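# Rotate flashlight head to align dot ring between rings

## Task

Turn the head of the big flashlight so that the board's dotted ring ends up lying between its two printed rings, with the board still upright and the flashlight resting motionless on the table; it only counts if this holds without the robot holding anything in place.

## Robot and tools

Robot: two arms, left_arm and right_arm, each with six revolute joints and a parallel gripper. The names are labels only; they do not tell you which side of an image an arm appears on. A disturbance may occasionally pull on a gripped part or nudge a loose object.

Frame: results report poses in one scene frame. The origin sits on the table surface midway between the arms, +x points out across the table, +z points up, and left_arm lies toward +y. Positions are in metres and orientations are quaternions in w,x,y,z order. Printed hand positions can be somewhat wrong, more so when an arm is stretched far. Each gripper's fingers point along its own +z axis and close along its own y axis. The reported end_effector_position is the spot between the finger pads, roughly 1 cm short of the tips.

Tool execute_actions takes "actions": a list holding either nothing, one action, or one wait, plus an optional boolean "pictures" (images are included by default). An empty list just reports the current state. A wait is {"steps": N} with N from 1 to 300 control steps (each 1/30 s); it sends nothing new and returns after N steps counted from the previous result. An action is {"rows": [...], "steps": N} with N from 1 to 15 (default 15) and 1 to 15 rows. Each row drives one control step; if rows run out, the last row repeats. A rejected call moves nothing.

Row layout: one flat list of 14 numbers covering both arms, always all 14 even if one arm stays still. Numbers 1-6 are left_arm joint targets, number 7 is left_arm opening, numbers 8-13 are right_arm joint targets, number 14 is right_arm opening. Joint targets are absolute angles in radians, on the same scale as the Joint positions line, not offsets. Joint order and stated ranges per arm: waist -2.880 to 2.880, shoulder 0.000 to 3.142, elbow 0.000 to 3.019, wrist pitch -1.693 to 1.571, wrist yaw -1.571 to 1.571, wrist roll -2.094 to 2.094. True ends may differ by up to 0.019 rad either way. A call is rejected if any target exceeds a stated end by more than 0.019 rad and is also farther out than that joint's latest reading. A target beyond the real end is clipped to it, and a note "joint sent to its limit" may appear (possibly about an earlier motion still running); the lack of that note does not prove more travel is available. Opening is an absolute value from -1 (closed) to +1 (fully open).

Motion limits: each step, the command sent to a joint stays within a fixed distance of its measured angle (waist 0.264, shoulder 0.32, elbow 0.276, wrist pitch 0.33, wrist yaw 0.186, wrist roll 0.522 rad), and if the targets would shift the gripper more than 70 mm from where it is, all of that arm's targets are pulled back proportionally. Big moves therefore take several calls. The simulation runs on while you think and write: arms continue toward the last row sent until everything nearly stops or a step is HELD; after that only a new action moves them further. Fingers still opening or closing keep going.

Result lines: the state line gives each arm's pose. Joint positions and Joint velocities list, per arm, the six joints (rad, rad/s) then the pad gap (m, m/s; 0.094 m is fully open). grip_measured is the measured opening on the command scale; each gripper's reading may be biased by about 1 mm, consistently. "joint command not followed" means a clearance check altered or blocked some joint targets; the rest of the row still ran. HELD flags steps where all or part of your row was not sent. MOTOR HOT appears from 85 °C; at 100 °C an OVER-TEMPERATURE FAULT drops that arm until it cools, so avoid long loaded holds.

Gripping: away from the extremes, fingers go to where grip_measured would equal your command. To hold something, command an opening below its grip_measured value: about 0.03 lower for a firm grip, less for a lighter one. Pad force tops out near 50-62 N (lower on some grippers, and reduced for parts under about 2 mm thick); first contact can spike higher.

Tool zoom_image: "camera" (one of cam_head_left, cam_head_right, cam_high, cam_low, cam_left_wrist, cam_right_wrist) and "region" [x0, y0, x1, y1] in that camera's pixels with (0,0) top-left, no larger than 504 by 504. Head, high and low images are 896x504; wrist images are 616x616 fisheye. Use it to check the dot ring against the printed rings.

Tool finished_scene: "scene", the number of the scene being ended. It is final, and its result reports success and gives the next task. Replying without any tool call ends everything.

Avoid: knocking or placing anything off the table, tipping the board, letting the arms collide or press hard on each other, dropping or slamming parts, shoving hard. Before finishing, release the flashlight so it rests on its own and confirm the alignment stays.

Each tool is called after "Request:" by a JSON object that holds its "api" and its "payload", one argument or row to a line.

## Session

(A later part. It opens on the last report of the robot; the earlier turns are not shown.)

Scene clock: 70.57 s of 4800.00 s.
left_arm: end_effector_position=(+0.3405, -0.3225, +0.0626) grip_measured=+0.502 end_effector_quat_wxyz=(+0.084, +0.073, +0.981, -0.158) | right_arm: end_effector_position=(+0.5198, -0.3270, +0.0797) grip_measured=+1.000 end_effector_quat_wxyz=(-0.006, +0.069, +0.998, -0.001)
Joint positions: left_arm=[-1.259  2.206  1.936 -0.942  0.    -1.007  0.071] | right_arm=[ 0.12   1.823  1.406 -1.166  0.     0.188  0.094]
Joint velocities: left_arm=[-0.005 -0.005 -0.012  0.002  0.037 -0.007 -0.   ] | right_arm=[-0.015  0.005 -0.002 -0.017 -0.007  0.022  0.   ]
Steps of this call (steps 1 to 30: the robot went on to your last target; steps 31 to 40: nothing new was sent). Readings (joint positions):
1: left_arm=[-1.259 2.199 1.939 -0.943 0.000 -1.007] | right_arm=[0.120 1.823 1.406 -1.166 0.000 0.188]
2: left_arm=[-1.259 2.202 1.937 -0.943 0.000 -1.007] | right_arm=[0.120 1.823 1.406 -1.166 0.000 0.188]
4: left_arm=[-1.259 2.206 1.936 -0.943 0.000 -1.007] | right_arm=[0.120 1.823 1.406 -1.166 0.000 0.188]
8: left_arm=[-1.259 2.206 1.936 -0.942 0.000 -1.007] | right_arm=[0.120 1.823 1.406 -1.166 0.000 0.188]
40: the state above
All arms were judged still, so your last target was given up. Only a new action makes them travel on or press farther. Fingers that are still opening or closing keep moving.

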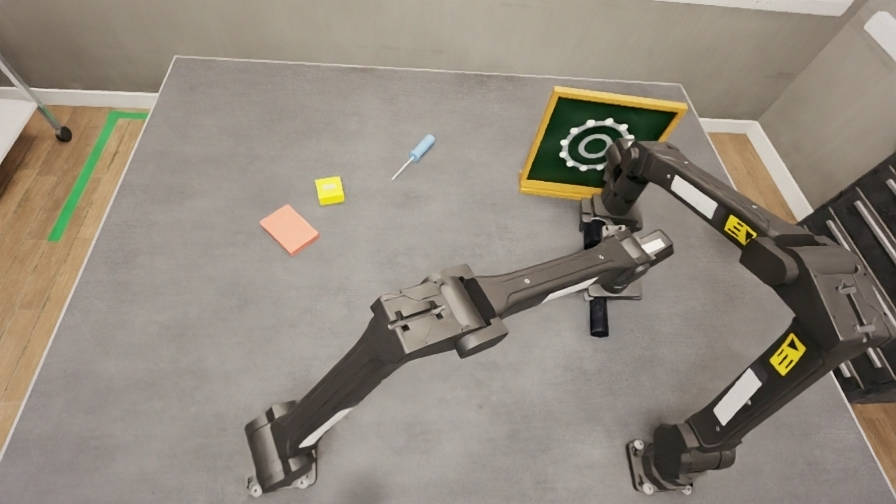

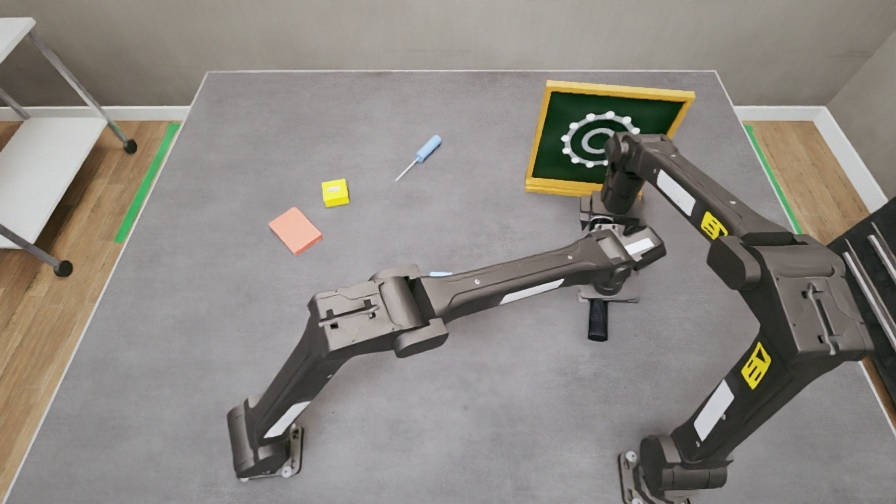

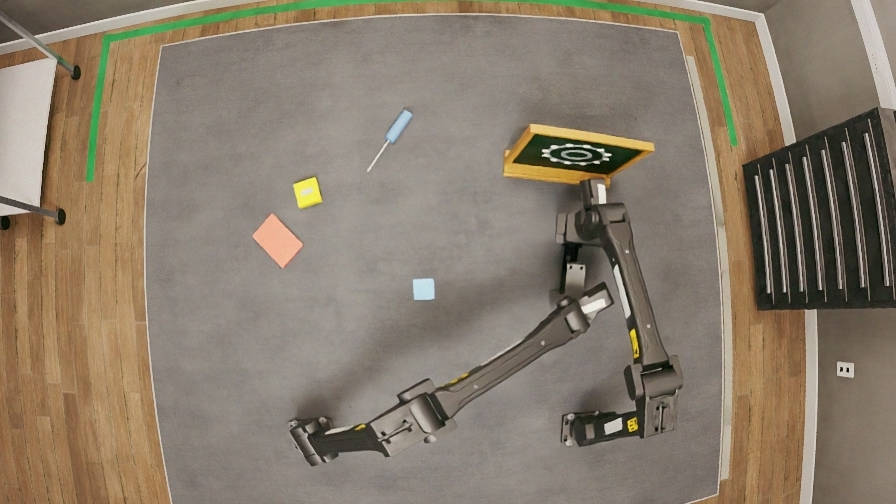

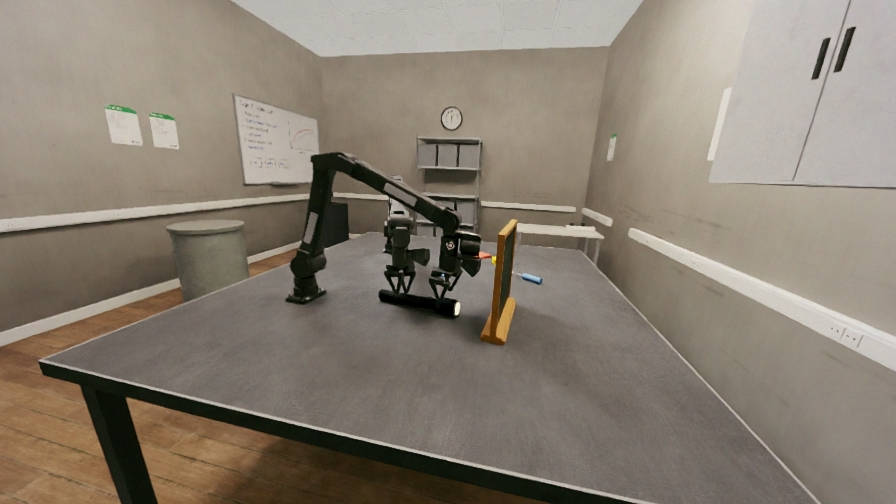

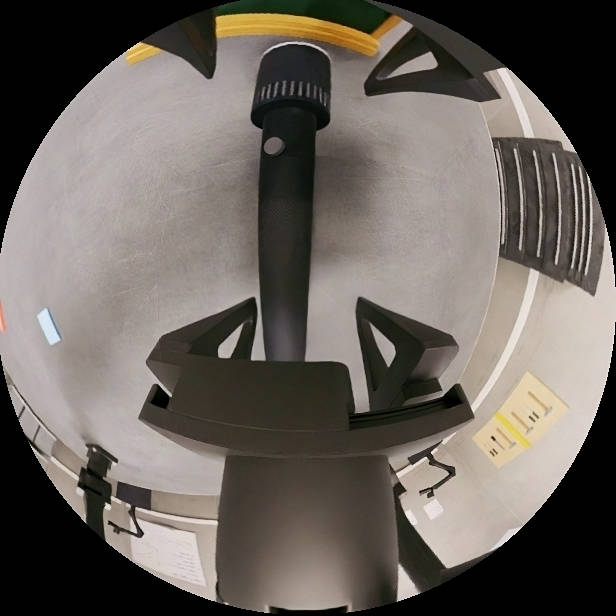

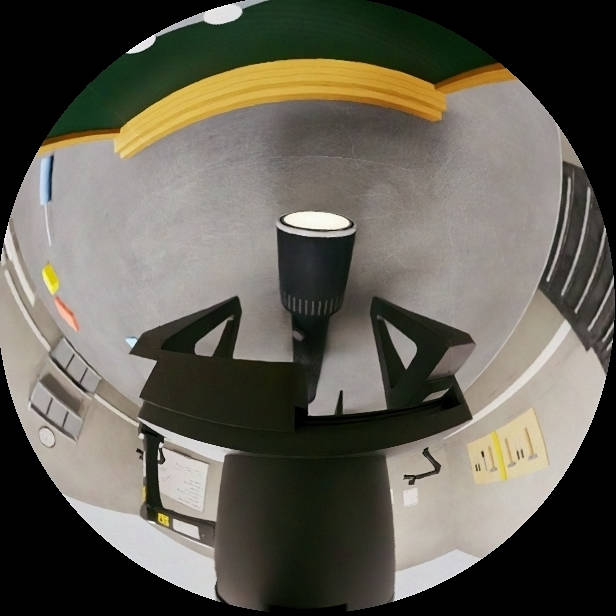

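Request:
{"api": "execute_actions", "payload": {
  "actions": [
    {"rows":[[-1.258,2.205,1.92,-0.935,0,-1.0,0.5, 0.10,1.815,1.42,-1.165,0,0.19,1],[-1.258,2.205,1.92,-0.935,0,-1.0,0.5, 0.10,1.815,1.42,-1.165,0,0.19,1],[-1.258,2.205,1.92,-0.935,0,-1.0,0.5, 0.10,1.815,1.42,-1.165,0,0.19,1],[-1.258,2.205,1.92,-0.935,0,-1.0,0.5, 0.10,1.815,1.42,-1.165,0,0.19,1],[-1.258,2.205,1.92,-0.935,0,-1.0,0.5, 0.10,1.815,1.42,-1.165,0,0.19,1],[-1.258,2.205,1.895,-0.935,0,-1.0,0.5, 0.10,1.815,1.42,-1.165,0,0.19,1]]}
  ],
  "pictures": false
}}

Request:
{"api": "execute_actions", "payload": {
  "actions": [
    {"steps":30}
  ]
}}

Scene clock: 75.13 s of 4800.00 s.
left_arm: end_effector_position=(+0.3339, -0.3075, +0.0420) grip_measured=+0.502 end_effector_quat_wxyz=(+0.073, +0.074, +0.985, -0.137) | right_arm: end_effector_position=(+0.5200, -0.3317, +0.0797) grip_measured=+1.000 end_effector_quat_wxyz=(-0.006, +0.074, +0.997, -0.001)
Joint positions: left_arm=[-1.259  2.205  1.888 -0.942  0.    -1.006  0.071] | right_arm=[ 0.111  1.823  1.406 -1.166  0.     0.188  0.094]
Joint velocities: left_arm=[-0.005 -0.005 -0.002 -0.002 -0.007  0.022  0.   ] | right_arm=[-0.015 -0.005  0.007  0.002 -0.066 -0.022  0.   ]
Steps of this call (steps 1 to 90: nothing new was sent; then 1.07 s passed at rest; steps 91 to 105: all 15 steps of this action). Readings (joint positions):
91: left_arm=[-1.259 2.206 1.933 -0.942 0.000 -1.006] | right_arm=[0.120 1.823 1.406 -1.166 0.000 0.188]
92: left_arm=[-1.259 2.206 1.929 -0.942 0.000 -1.006] | right_arm=[0.119 1.823 1.406 -1.166 0.000 0.188]
94: left_arm=[-1.259 2.206 1.922 -0.942 0.000 -1.006] | right_arm=[0.117 1.823 1.406 -1.166 0.000 0.188]
98: left_arm=[-1.259 2.205 1.901 -0.942 0.000 -1.006] | right_arm=[0.113 1.823 1.406 -1.166 0.000 0.188]
105: the state above

Scene clock: 76.13 s of 4800.00 s.
left_arm: end_effector_position=(+0.3339, -0.3075, +0.0420) grip_measured=+0.502 end_effector_quat_wxyz=(+0.073, +0.074, +0.985, -0.137) | right_arm: end_effector_position=(+0.5200, -0.3317, +0.0797) grip_measured=+1.000 end_effector_quat_wxyz=(-0.006, +0.074, +0.997, -0.001)
Joint positions: left_arm=[-1.259  2.205  1.888 -0.942  0.    -1.006  0.071] | right_arm=[ 0.111  1.823  1.406 -1.166  0.     0.188  0.094]
Joint velocities: left_arm=[-0.005  0.005 -0.007 -0.022  0.125  0.037  0.   ] | right_arm=[-0.015 -0.024 -0.017 -0.007 -0.037  0.051  0.   ]
Steps of this call (steps 1 to 15: the robot went on to your last target; steps 16 to 30: nothing new was sent). Readings (joint positions):
1: left_arm=[-1.259 2.205 1.888 -0.942 0.000 -1.006] | right_arm=[0.111 1.823 1.406 -1.166 0.000 0.188]
2: left_arm=[-1.259 2.205 1.888 -0.942 0.000 -1.006] | right_arm=[0.111 1.823 1.406 -1.166 0.000 0.188]
4: left_arm=[-1.259 2.205 1.888 -0.942 0.000 -1.006] | right_arm=[0.111 1.823 1.406 -1.166 0.000 0.188]
8: left_arm=[-1.259 2.205 1.888 -0.942 0.000 -1.006] | right_arm=[0.111 1.823 1.406 -1.166 0.000 0.188]
30: the state above
All arms were judged still, so your last target was given up. Only a new action makes them travel on or press farther. Fingers that are still opening or closing keep moving.

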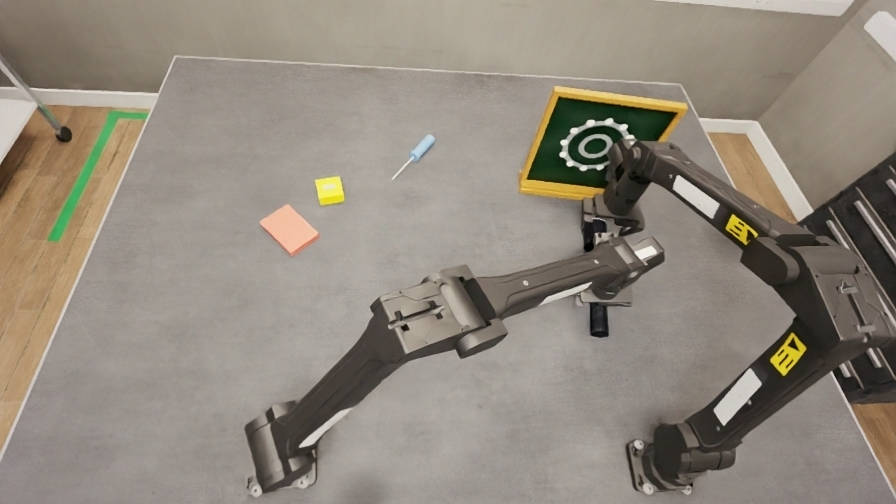

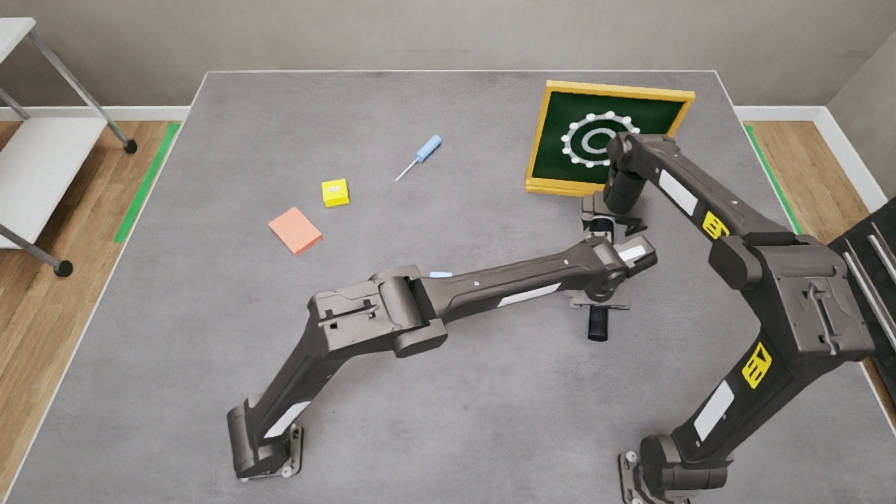

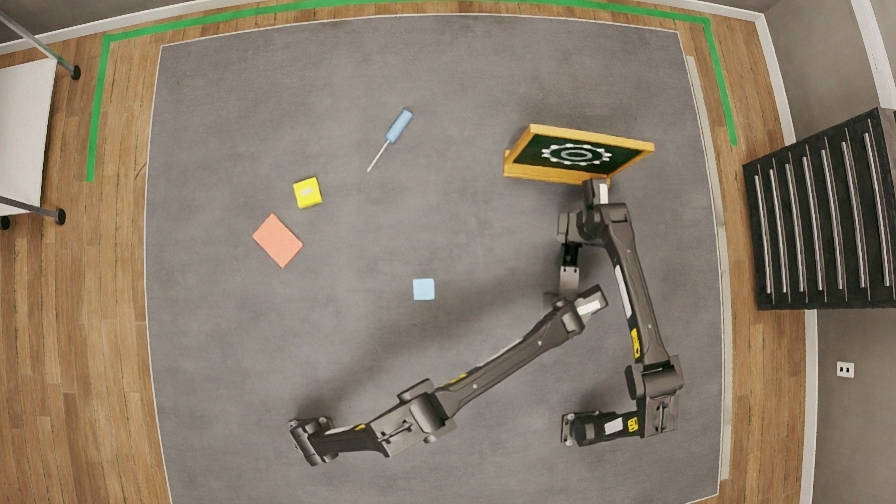

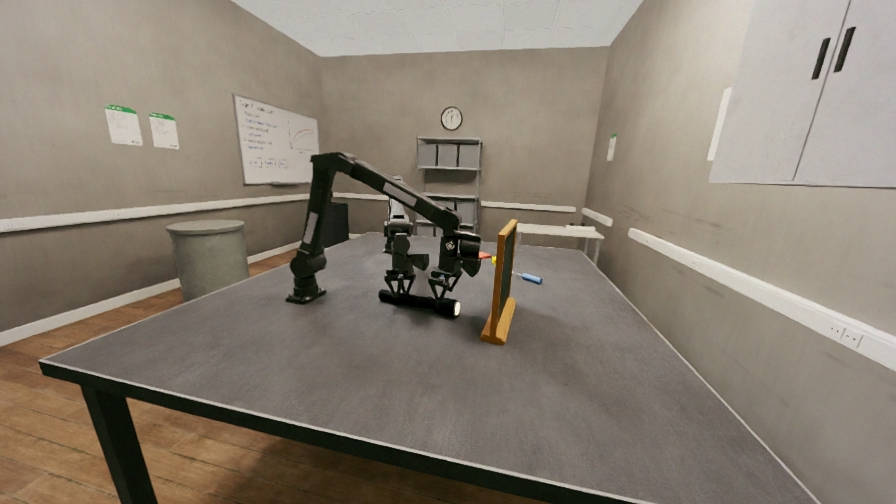

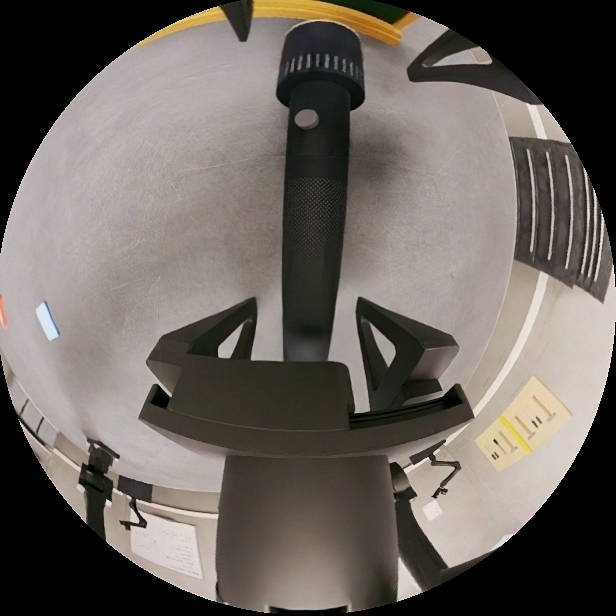

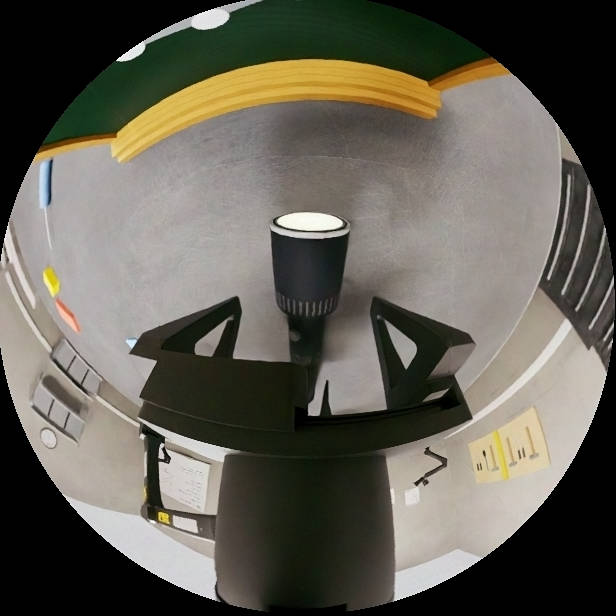

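Request:
{"api": "execute_actions", "payload": {
  "actions": [
    {"rows":[[-1.258,2.22,1.895,-0.91,0,-1.0,0.2, 0.105,1.84,1.42,-1.13,0,0.2,1],[-1.258,2.22,1.895,-0.91,0,-1.0,0.2, 0.105,1.84,1.42,-1.13,0,0.2,1],[-1.258,2.22,1.895,-0.91,0,-1.0,0.2, 0.105,1.84,1.42,-1.13,0,0.2,1],[-1.258,2.22,1.895,-0.91,0,-1.0,0.2, 0.105,1.84,1.42,-1.13,0,0.2,1],[-1.258,2.233,1.895,-0.9,0,-1.0,0.2, 0.105,1.865,1.42,-1.1,0,0.2,1],[-1.258,2.233,1.895,-0.9,0,-1.0,0.2, 0.105,1.865,1.42,-1.1,0,0.2,1],[-1.258,2.233,1.895,-0.9,0,-1.0,0.2, 0.105,1.865,1.42,-1.1,0,0.2,1],[-1.258,2.233,1.895,-0.9,0,-1.0,0.2, 0.105,1.865,1.42,-1.1,0,0.2,1],[-1.258,2.233,1.895,-0.9,0,-1.0,0.2, 0.105,1.89,1.42,-1.07,0,0.2,1],[-1.258,2.233,1.895,-0.9,0,-1.0,0.2, 0.105,1.89,1.42,-1.07,0,0.2,1],[-1.258,2.233,1.895,-0.9,0,-1.0,0.2, 0.105,1.89,1.42,-1.07,0,0.2,1],[-1.258,2.233,1.895,-0.9,0,-1.0,0.2, 0.105,1.89,1.42,-1.07,0,0.2,1],[-1.258,2.233,1.895,-0.9,0,-1.0,0.2, 0.105,1.915,1.42,-1.045,0,0.2,1]]}
  ],
  "pictures": false
}}

Request:
{"api": "execute_actions", "payload": {
  "actions": [
    {"steps":30}
  ]
}}

Scene clock: 83.90 s of 4800.00 s.
left_arm: end_effector_position=(+0.3355, -0.3113, +0.0309) grip_measured=+0.202 end_effector_quat_wxyz=(+0.074, +0.074, +0.985, -0.140) | right_arm: end_effector_position=(+0.5380, -0.3309, +0.0396) grip_measured=+1.000 end_effector_quat_wxyz=(+0.003, +0.074, +0.997, +0.000)
Joint positions: left_arm=[-1.259  2.223  1.888 -0.917  0.    -1.006  0.056] | right_arm=[ 0.111  1.9    1.406 -1.071  0.     0.188  0.094]
Joint velocities: left_arm=[-0.015  0.015  0.012 -0.002 -0.081 -0.051  0.   ] | right_arm=[ 0.005  0.23  -0.012  0.129  0.022  0.007  0.   ]
Steps of this call (steps 1 to 90: nothing new was sent; then 4.27 s passed at rest; steps 91 to 105: all 15 steps of this action). Readings (joint positions):
91: left_arm=[-1.259 2.205 1.888 -0.939 0.000 -1.006] | right_arm=[0.111 1.823 1.406 -1.163 0.000 0.188]
92: left_arm=[-1.259 2.205 1.888 -0.935 0.000 -1.006] | right_arm=[0.111 1.824 1.406 -1.158 0.000 0.188]
94: left_arm=[-1.259 2.205 1.888 -0.929 0.000 -1.006] | right_arm=[0.111 1.827 1.406 -1.151 0.000 0.188]
98: left_arm=[-1.259 2.210 1.888 -0.918 0.000 -1.006] | right_arm=[0.111 1.844 1.406 -1.123 0.000 0.188]
105: the state above

Scene clock: 84.90 s of 4800.00 s.
left_arm: end_effector_position=(+0.3355, -0.3112, +0.0307) grip_measured=+0.202 end_effector_quat_wxyz=(+0.074, +0.074, +0.985, -0.140) | right_arm: end_effector_position=(+0.5378, -0.3309, +0.0290) grip_measured=+1.000 end_effector_quat_wxyz=(-0.004, +0.074, +0.997, -0.001)
Joint positions: left_arm=[-1.259  2.223  1.888 -0.917  0.    -1.006  0.056] | right_arm=[ 0.111  1.921  1.406 -1.063  0.     0.188  0.094]
Joint velocities: left_arm=[-0.005 -0.005 -0.002  0.002 -0.022 -0.051 -0.001] | right_arm=[ 0.015 -0.005  0.022 -0.012  0.007  0.022  0.   ]
Steps of this call (steps 1 to 30: the robot went on to your last target). Readings (joint positions):
1: left_arm=[-1.259 2.223 1.888 -0.917 0.000 -1.006] | right_arm=[0.111 1.908 1.406 -1.067 0.000 0.188]
2: left_arm=[-1.259 2.223 1.888 -0.917 0.000 -1.006] | right_arm=[0.111 1.913 1.406 -1.065 0.000 0.188]
4: left_arm=[-1.259 2.223 1.888 -0.917 0.000 -1.006] | right_arm=[0.111 1.920 1.406 -1.065 0.000 0.188]
8: left_arm=[-1.259 2.223 1.888 -0.917 0.000 -1.006] | right_arm=[0.111 1.921 1.406 -1.063 0.000 0.188]
30: the state above
All arms were judged still, so your last target was given up. Only a new action makes them travel on or press farther. Fingers that are still opening or closing keep moving.

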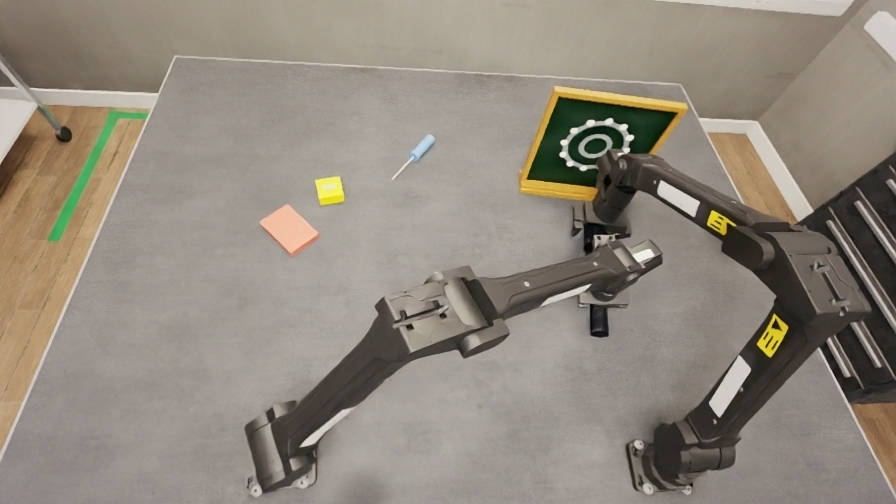

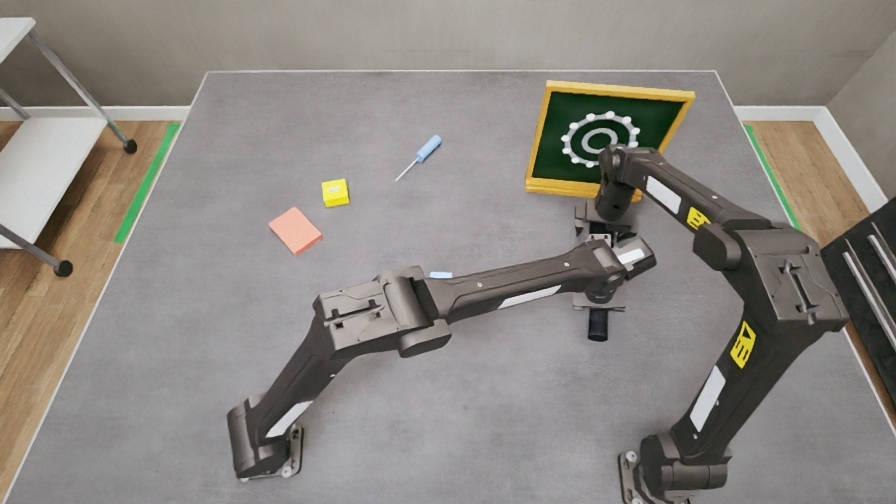

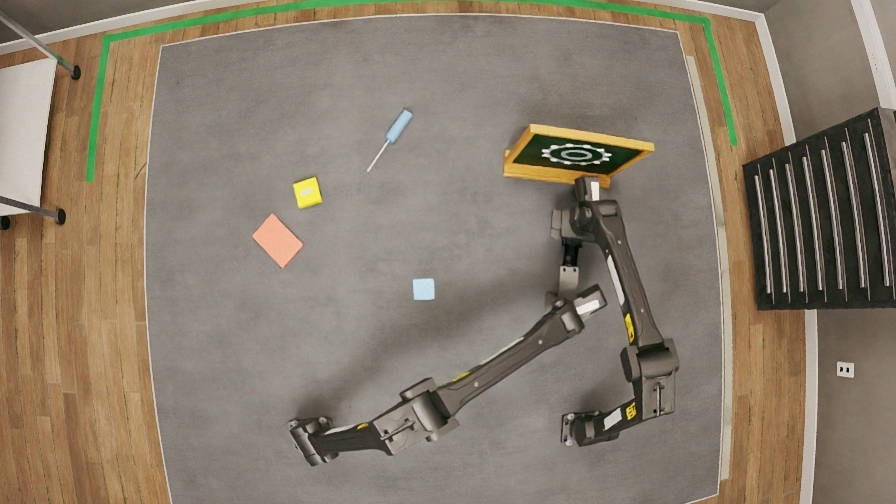

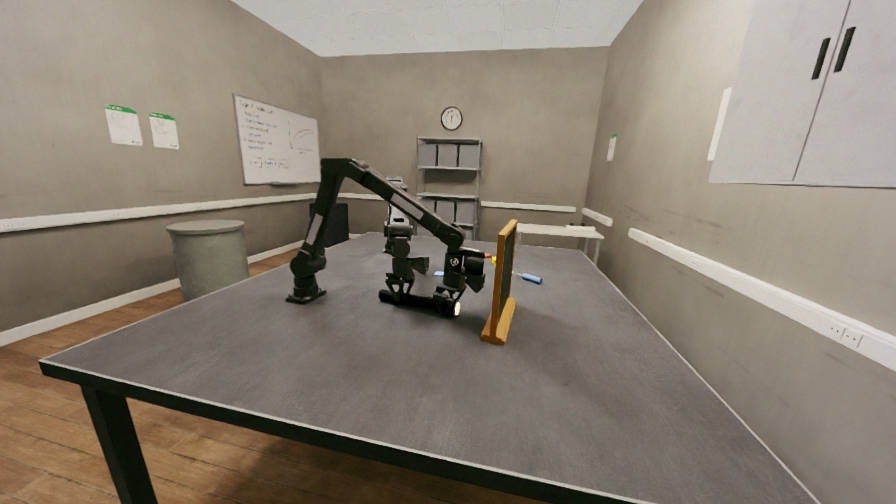

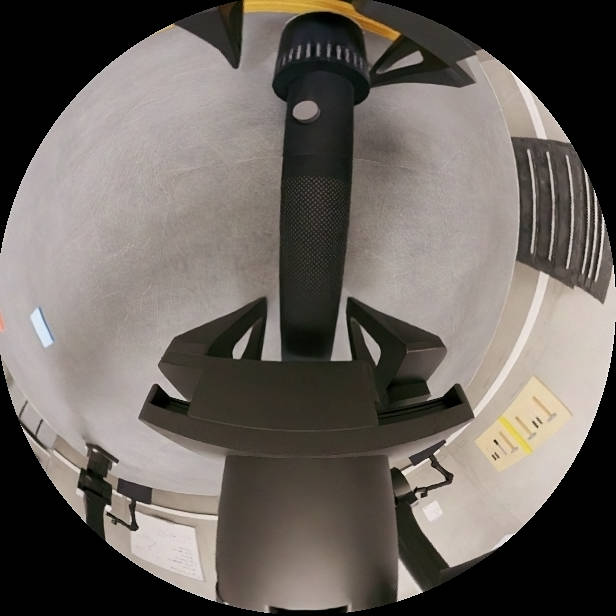

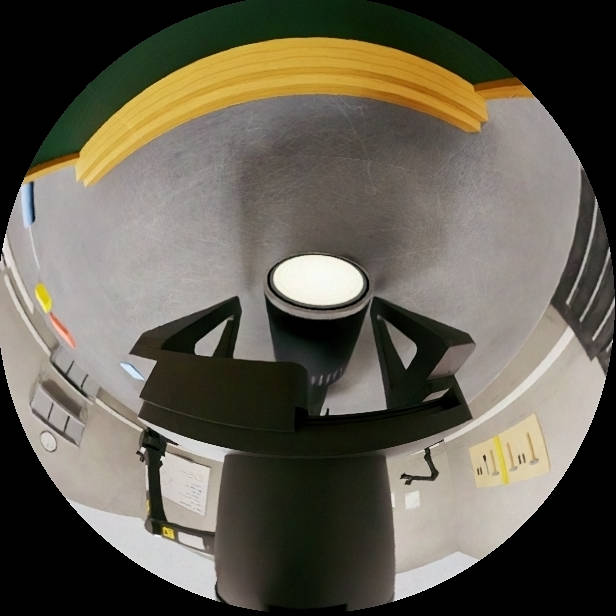

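Request:
{"api": "execute_actions", "payload": {
  "actions": [
    {"rows":[[-1.258,2.243,1.895,-0.9,0,-1.0,0.1, 0.086,1.918,1.42,-1.06,0,0.18,0.6]]}
  ],
  "pictures": false
}}

Request:
{"api": "execute_actions", "payload": {
  "actions": [
    {"rows":[[-1.258,2.235,1.895,-0.91,0,-1.0,-0.3, 0.09,1.918,1.42,-1.06,0,0.18,0.1]]}
  ]
}}

Scene clock: 87.77 s of 4800.00 s.
left_arm: end_effector_position=(+0.3352, -0.3105, +0.0254) grip_measured=+0.102 end_effector_quat_wxyz=(+0.073, +0.074, +0.985, -0.137) | right_arm: end_effector_position=(+0.5381, -0.3395, +0.0290) grip_measured=+0.603 end_effector_quat_wxyz=(-0.004, +0.082, +0.997, -0.001)
Joint positions: left_arm=[-1.259  2.231  1.888 -0.917  0.    -1.006  0.052] | right_arm=[ 0.096  1.921  1.406 -1.063  0.     0.188  0.075]
Joint velocities: left_arm=[-0.005 -0.024  0.002  0.002 -0.037 -0.051 -0.001] | right_arm=[-0.015 -0.005  0.007 -0.007 -0.007 -0.022  0.   ]
Steps of this call (steps 1 to 71: nothing new was sent; steps 72 to 86: all 15 steps of this action). Readings (joint positions):
72: left_arm=[-1.259 2.224 1.888 -0.917 0.000 -1.006] | right_arm=[0.111 1.921 1.406 -1.063 0.000 0.188]
73: left_arm=[-1.259 2.224 1.888 -0.917 0.000 -1.006] | right_arm=[0.110 1.921 1.406 -1.063 0.000 0.188]
75: left_arm=[-1.259 2.225 1.888 -0.917 0.000 -1.006] | right_arm=[0.106 1.921 1.406 -1.063 0.000 0.188]
79: left_arm=[-1.259 2.229 1.888 -0.917 0.000 -1.006] | right_arm=[0.098 1.921 1.406 -1.063 0.000 0.188]
86: the state above

Scene clock: 88.27 s of 4800.00 s.
left_arm: end_effector_position=(+0.3350, -0.3116, +0.0257) grip_measured=-0.210 end_effector_quat_wxyz=(+0.073, +0.080, +0.984, -0.138) | right_arm: end_effector_position=(+0.5380, -0.3385, +0.0290) grip_measured=+0.187 end_effector_quat_wxyz=(-0.004, +0.081, +0.997, +0.002)
Joint positions: left_arm=[-1.26   2.231  1.888 -0.913  0.003 -0.993  0.037] | right_arm=[ 0.096  1.921  1.406 -1.063 -0.004  0.188  0.056]
Joint velocities: left_arm=[-0.005  0.005 -0.027  0.012 -0.037  0.007 -0.001] | right_arm=[-0.005  0.015 -0.002  0.002  0.007 -0.007 -0.001]
Steps of this call (steps 1 to 15: all 15 steps of this action). Readings (joint positions):
1: left_arm=[-1.259 2.231 1.888 -0.917 0.001 -1.006] | right_arm=[0.096 1.921 1.406 -1.063 0.000 0.188]
2: left_arm=[-1.259 2.231 1.888 -0.913 0.002 -0.999] | right_arm=[0.096 1.921 1.406 -1.063 -0.003 0.188]
4: left_arm=[-1.260 2.231 1.888 -0.913 0.003 -0.994] | right_arm=[0.096 1.921 1.406 -1.063 -0.005 0.188]
8: left_arm=[-1.260 2.231 1.888 -0.913 0.003 -0.993] | right_arm=[0.096 1.921 1.406 -1.063 -0.004 0.188]
15: the state above

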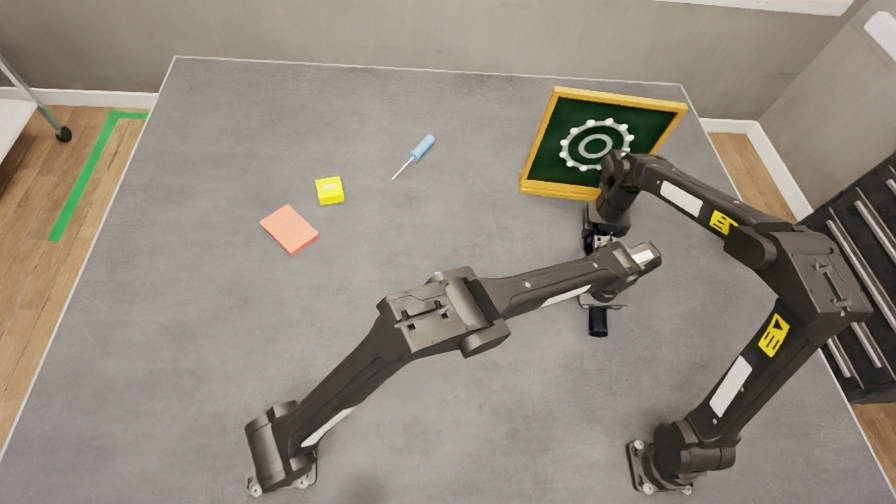

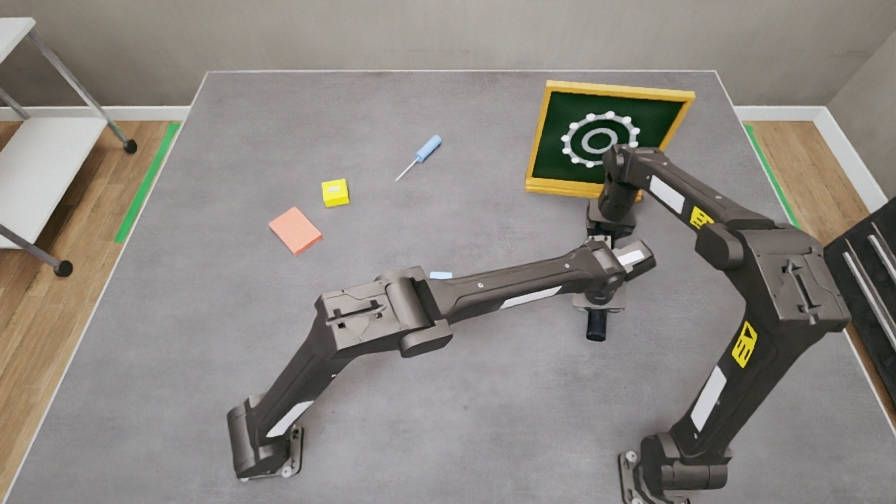

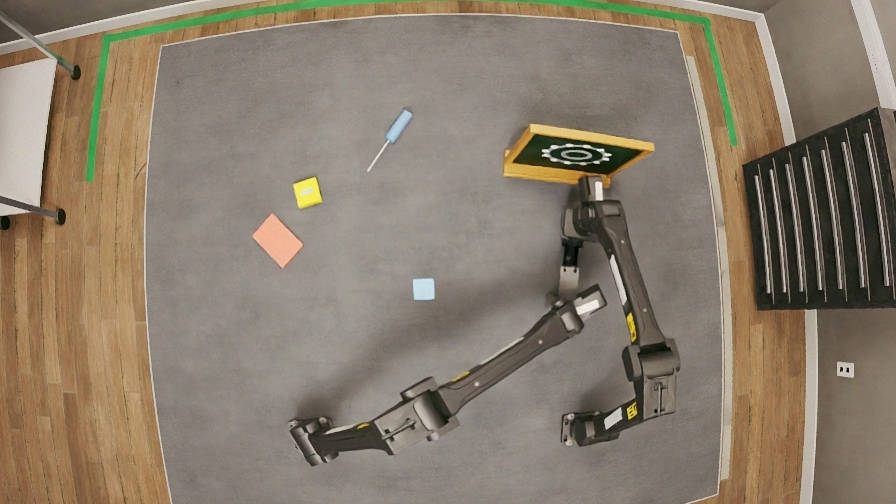

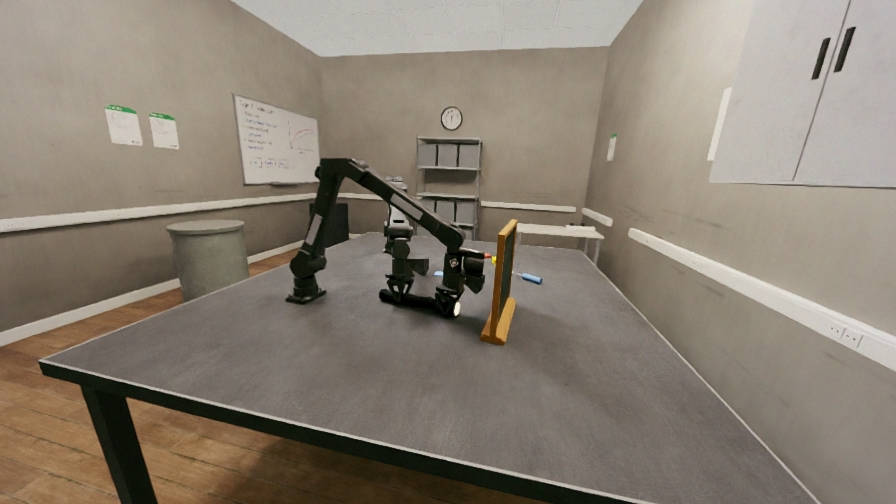

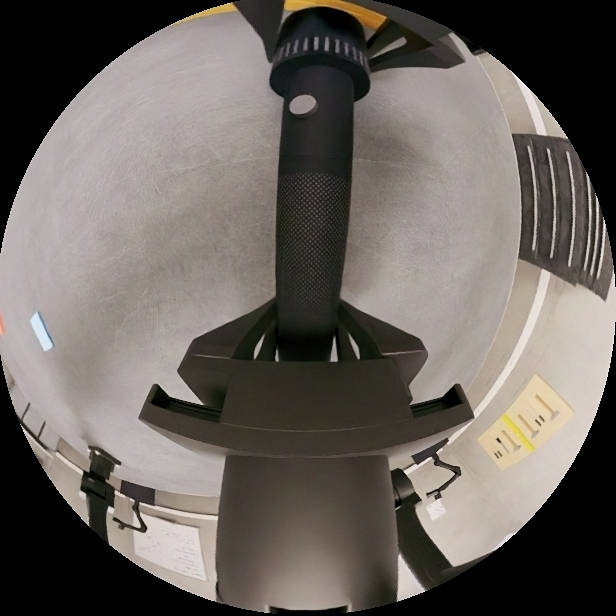

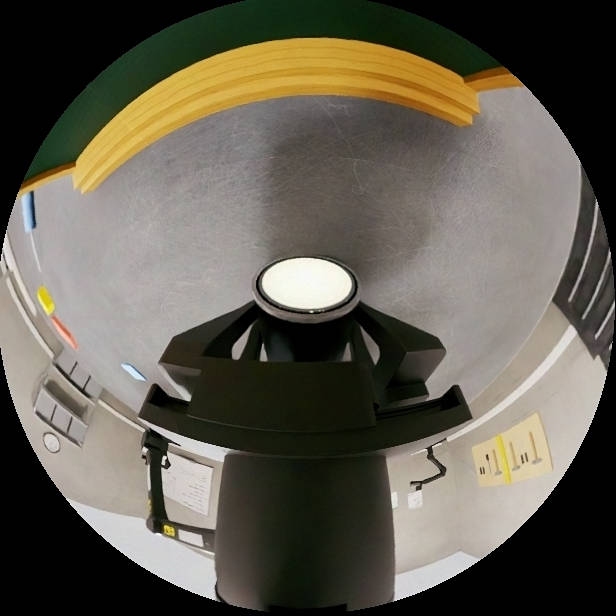

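Request:
{"api": "execute_actions", "payload": {
  "actions": [
    {"rows":[[-1.258,2.235,1.895,-0.91,0,-1.0,-0.25, 0.08,1.92,1.42,-1.06,-0.025,0.175,0.15],[-1.258,2.235,1.895,-0.91,0,-1.0,-0.25, 0.08,1.92,1.42,-1.06,-0.025,0.175,0.15],[-1.258,2.235,1.895,-0.91,0,-1.0,-0.25, 0.071,1.92,1.42,-1.06,-0.05,0.165,0.15],[-1.258,2.235,1.895,-0.91,0,-1.0,-0.25, 0.071,1.92,1.42,-1.06,-0.05,0.165,0.15],[-1.258,2.235,1.895,-0.91,0,-1.0,-0.25, 0.063,1.92,1.42,-1.06,-0.075,0.157,0.15],[-1.258,2.235,1.895,-0.91,0,-1.0,-0.25, 0.063,1.92,1.42,-1.06,-0.075,0.157,0.15],[-1.258,2.235,1.895,-0.91,0,-1.0,-0.25, 0.055,1.925,1.42,-1.06,-0.1,0.15,0.15],[-1.258,2.235,1.895,-0.91,0,-1.0,-0.25, 0.055,1.925,1.42,-1.06,-0.1,0.15,0.15],[-1.258,2.235,1.895,-0.91,0,-1.0,-0.25, 0.047,1.928,1.42,-1.06,-0.125,0.142,0.15],[-1.258,2.235,1.895,-0.91,0,-1.0,-0.25, 0.047,1.928,1.42,-1.06,-0.125,0.142,0.15],[-1.258,2.235,1.895,-0.91,0,-1.0,-0.25, 0.04,1.931,1.42,-1.06,-0.15,0.135,0.15],[-1.258,2.235,1.895,-0.91,0,-1.0,-0.25, 0.04,1.931,1.42,-1.06,-0.15,0.135,0.15],[-1.258,2.235,1.895,-0.91,0,-1.0,-0.25, 0.032,1.934,1.42,-1.06,-0.175,0.127,0.15],[-1.258,2.235,1.895,-0.91,0,-1.0,-0.25, 0.032,1.934,1.42,-1.06,-0.175,0.127,0.15],[-1.258,2.235,1.895,-0.91,0,-1.0,-0.25, 0.025,1.937,1.42,-1.06,-0.2,0.12,0.15]]}
  ],
  "pictures": false
}}

Request:
{"api": "execute_actions", "payload": {
  "actions": [
    {"steps":20}
  ]
}}

Request:
{"api": "zoom_image", "payload": {
  "camera": "cam_head_left",
  "region": [510,80,700,210]
}}

Scene clock: 101.03 s of 4800.00 s.
left_arm: end_effector_position=(+0.3352, -0.3115, +0.0257) grip_measured=-0.210 end_effector_quat_wxyz=(+0.074, +0.081, +0.984, -0.138) | right_arm: end_effector_position=(+0.5383, -0.3370, +0.0290) grip_measured=+0.187 end_effector_quat_wxyz=(-0.011, +0.076, +0.993, +0.086)
Joint positions: left_arm=[-1.26   2.231  1.888 -0.913  0.001 -0.991  0.037] | right_arm=[ 0.046  1.926  1.406 -1.063 -0.172  0.126  0.056]
Joint velocities: left_arm=[-0.015 -0.015 -0.002 -0.007  0.066  0.007 -0.001] | right_arm=[-0.112  0.015  0.007 -0.007 -0.374 -0.212 -0.   ]
Steps of this call (steps 1 to 15: the robot went on to your last target; steps 16 to 90: nothing new was sent; then 9.27 s passed at rest; steps 91 to 105: all 15 steps of this action). Readings (joint positions):
91: left_arm=[-1.260 2.231 1.888 -0.913 0.003 -0.993] | right_arm=[0.096 1.921 1.406 -1.063 -0.011 0.186]
92: left_arm=[-1.260 2.231 1.888 -0.913 0.003 -0.993] | right_arm=[0.095 1.921 1.406 -1.063 -0.013 0.185]
94: left_arm=[-1.260 2.231 1.888 -0.913 0.002 -0.994] | right_arm=[0.090 1.921 1.406 -1.063 -0.032 0.177]
98: left_arm=[-1.260 2.231 1.888 -0.913 0.002 -0.994] | right_arm=[0.073 1.922 1.406 -1.063 -0.085 0.160]
105: the state above

Scene clock: 101.70 s of 4800.00 s.
left_arm: end_effector_position=(+0.3353, -0.3115, +0.0257) grip_measured=-0.210 end_effector_quat_wxyz=(+0.075, +0.082, +0.984, -0.138) | right_arm: end_effector_position=(+0.5384, -0.3379, +0.0288) grip_measured=+0.187 end_effector_quat_wxyz=(-0.011, +0.076, +0.992, +0.096)
Joint positions: left_arm=[-1.26   2.231  1.888 -0.913  0.001 -0.989  0.037] | right_arm=[ 0.038  1.927  1.406 -1.063 -0.193  0.118  0.056]
Joint velocities: left_arm=[-0.015 -0.005 -0.002 -0.007 -0.051  0.022  0.   ] | right_arm=[ 0.005 -0.005 -0.002  0.022 -0.066  0.007 -0.001]
Steps of this call (steps 1 to 20: the robot went on to your last target). Readings (joint positions):
1: left_arm=[-1.260 2.231 1.888 -0.913 0.001 -0.991] | right_arm=[0.042 1.927 1.406 -1.063 -0.182 0.123]
2: left_arm=[-1.260 2.231 1.888 -0.913 0.001 -0.990] | right_arm=[0.040 1.927 1.406 -1.063 -0.189 0.120]
4: left_arm=[-1.260 2.231 1.888 -0.913 0.001 -0.989] | right_arm=[0.038 1.927 1.406 -1.063 -0.193 0.118]
8: left_arm=[-1.260 2.231 1.888 -0.913 0.001 -0.989] | right_arm=[0.038 1.927 1.406 -1.063 -0.193 0.118]
20: the state above

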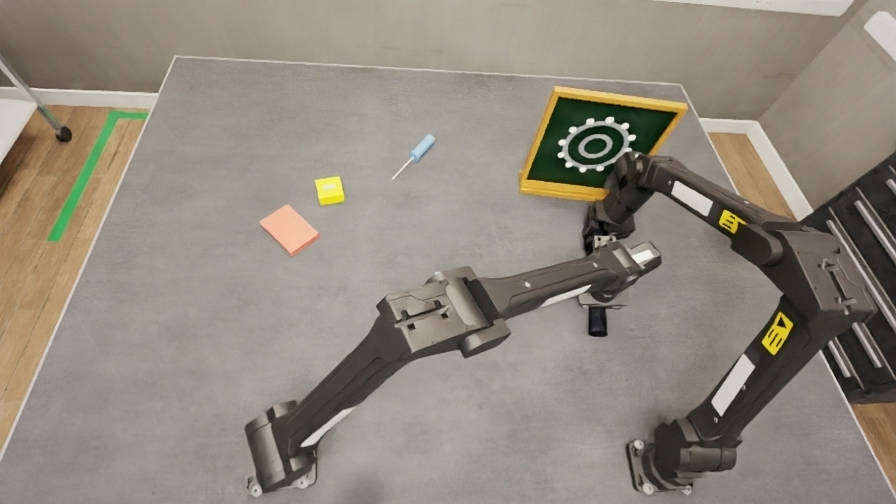

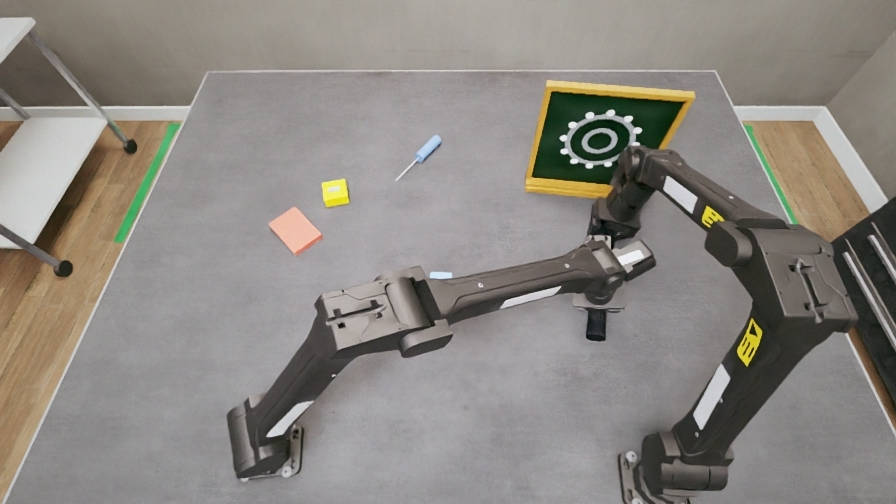

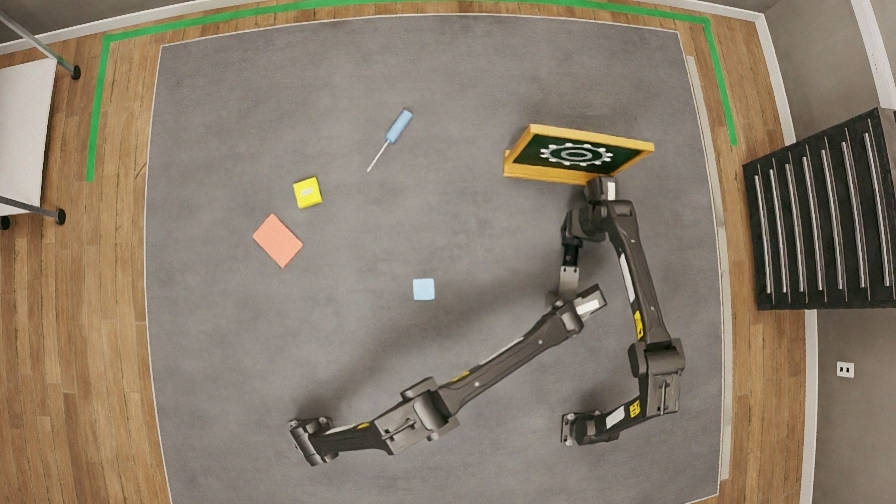

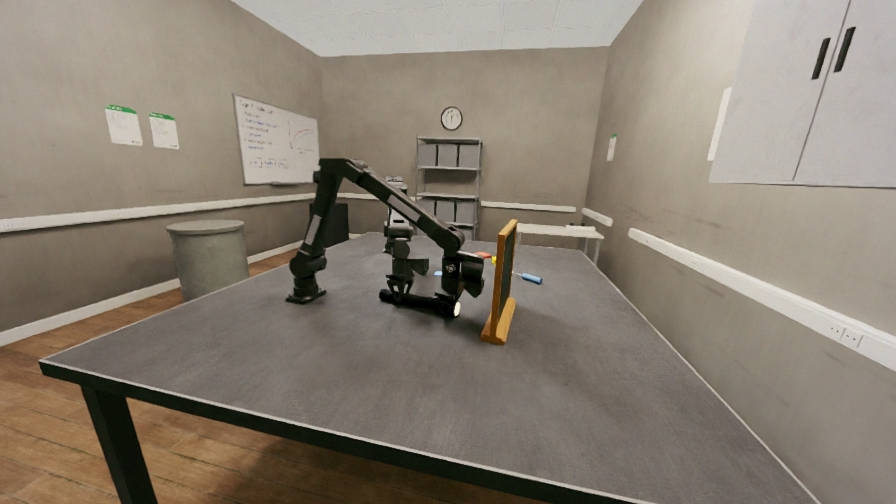

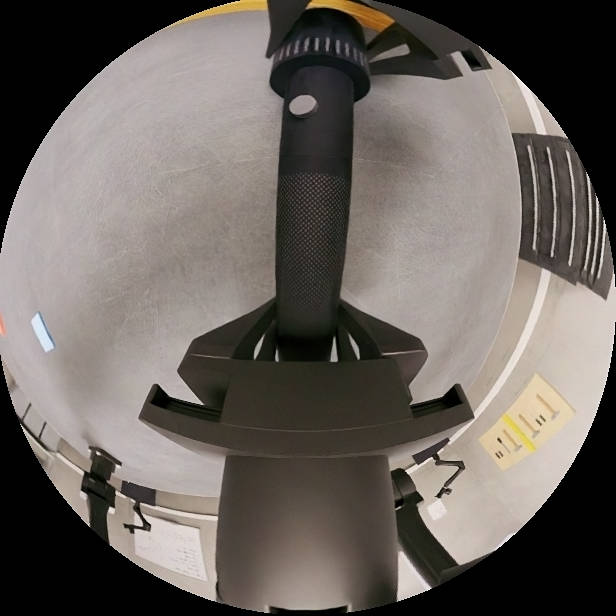

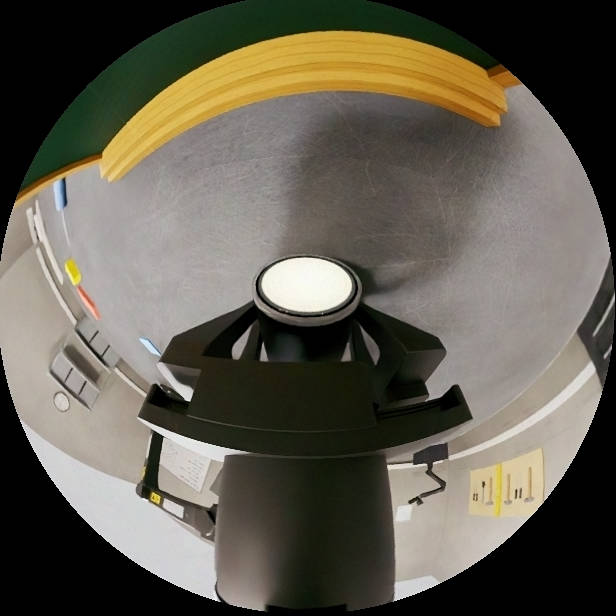

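Region (510, 80, 700, 210) of cam_head_left's 896x504 image, scaled by 2.653, with more detail than that image has; it fills the top 345 rows of this view, and the rest is white.

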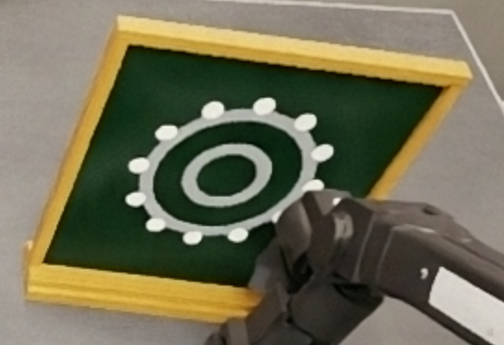

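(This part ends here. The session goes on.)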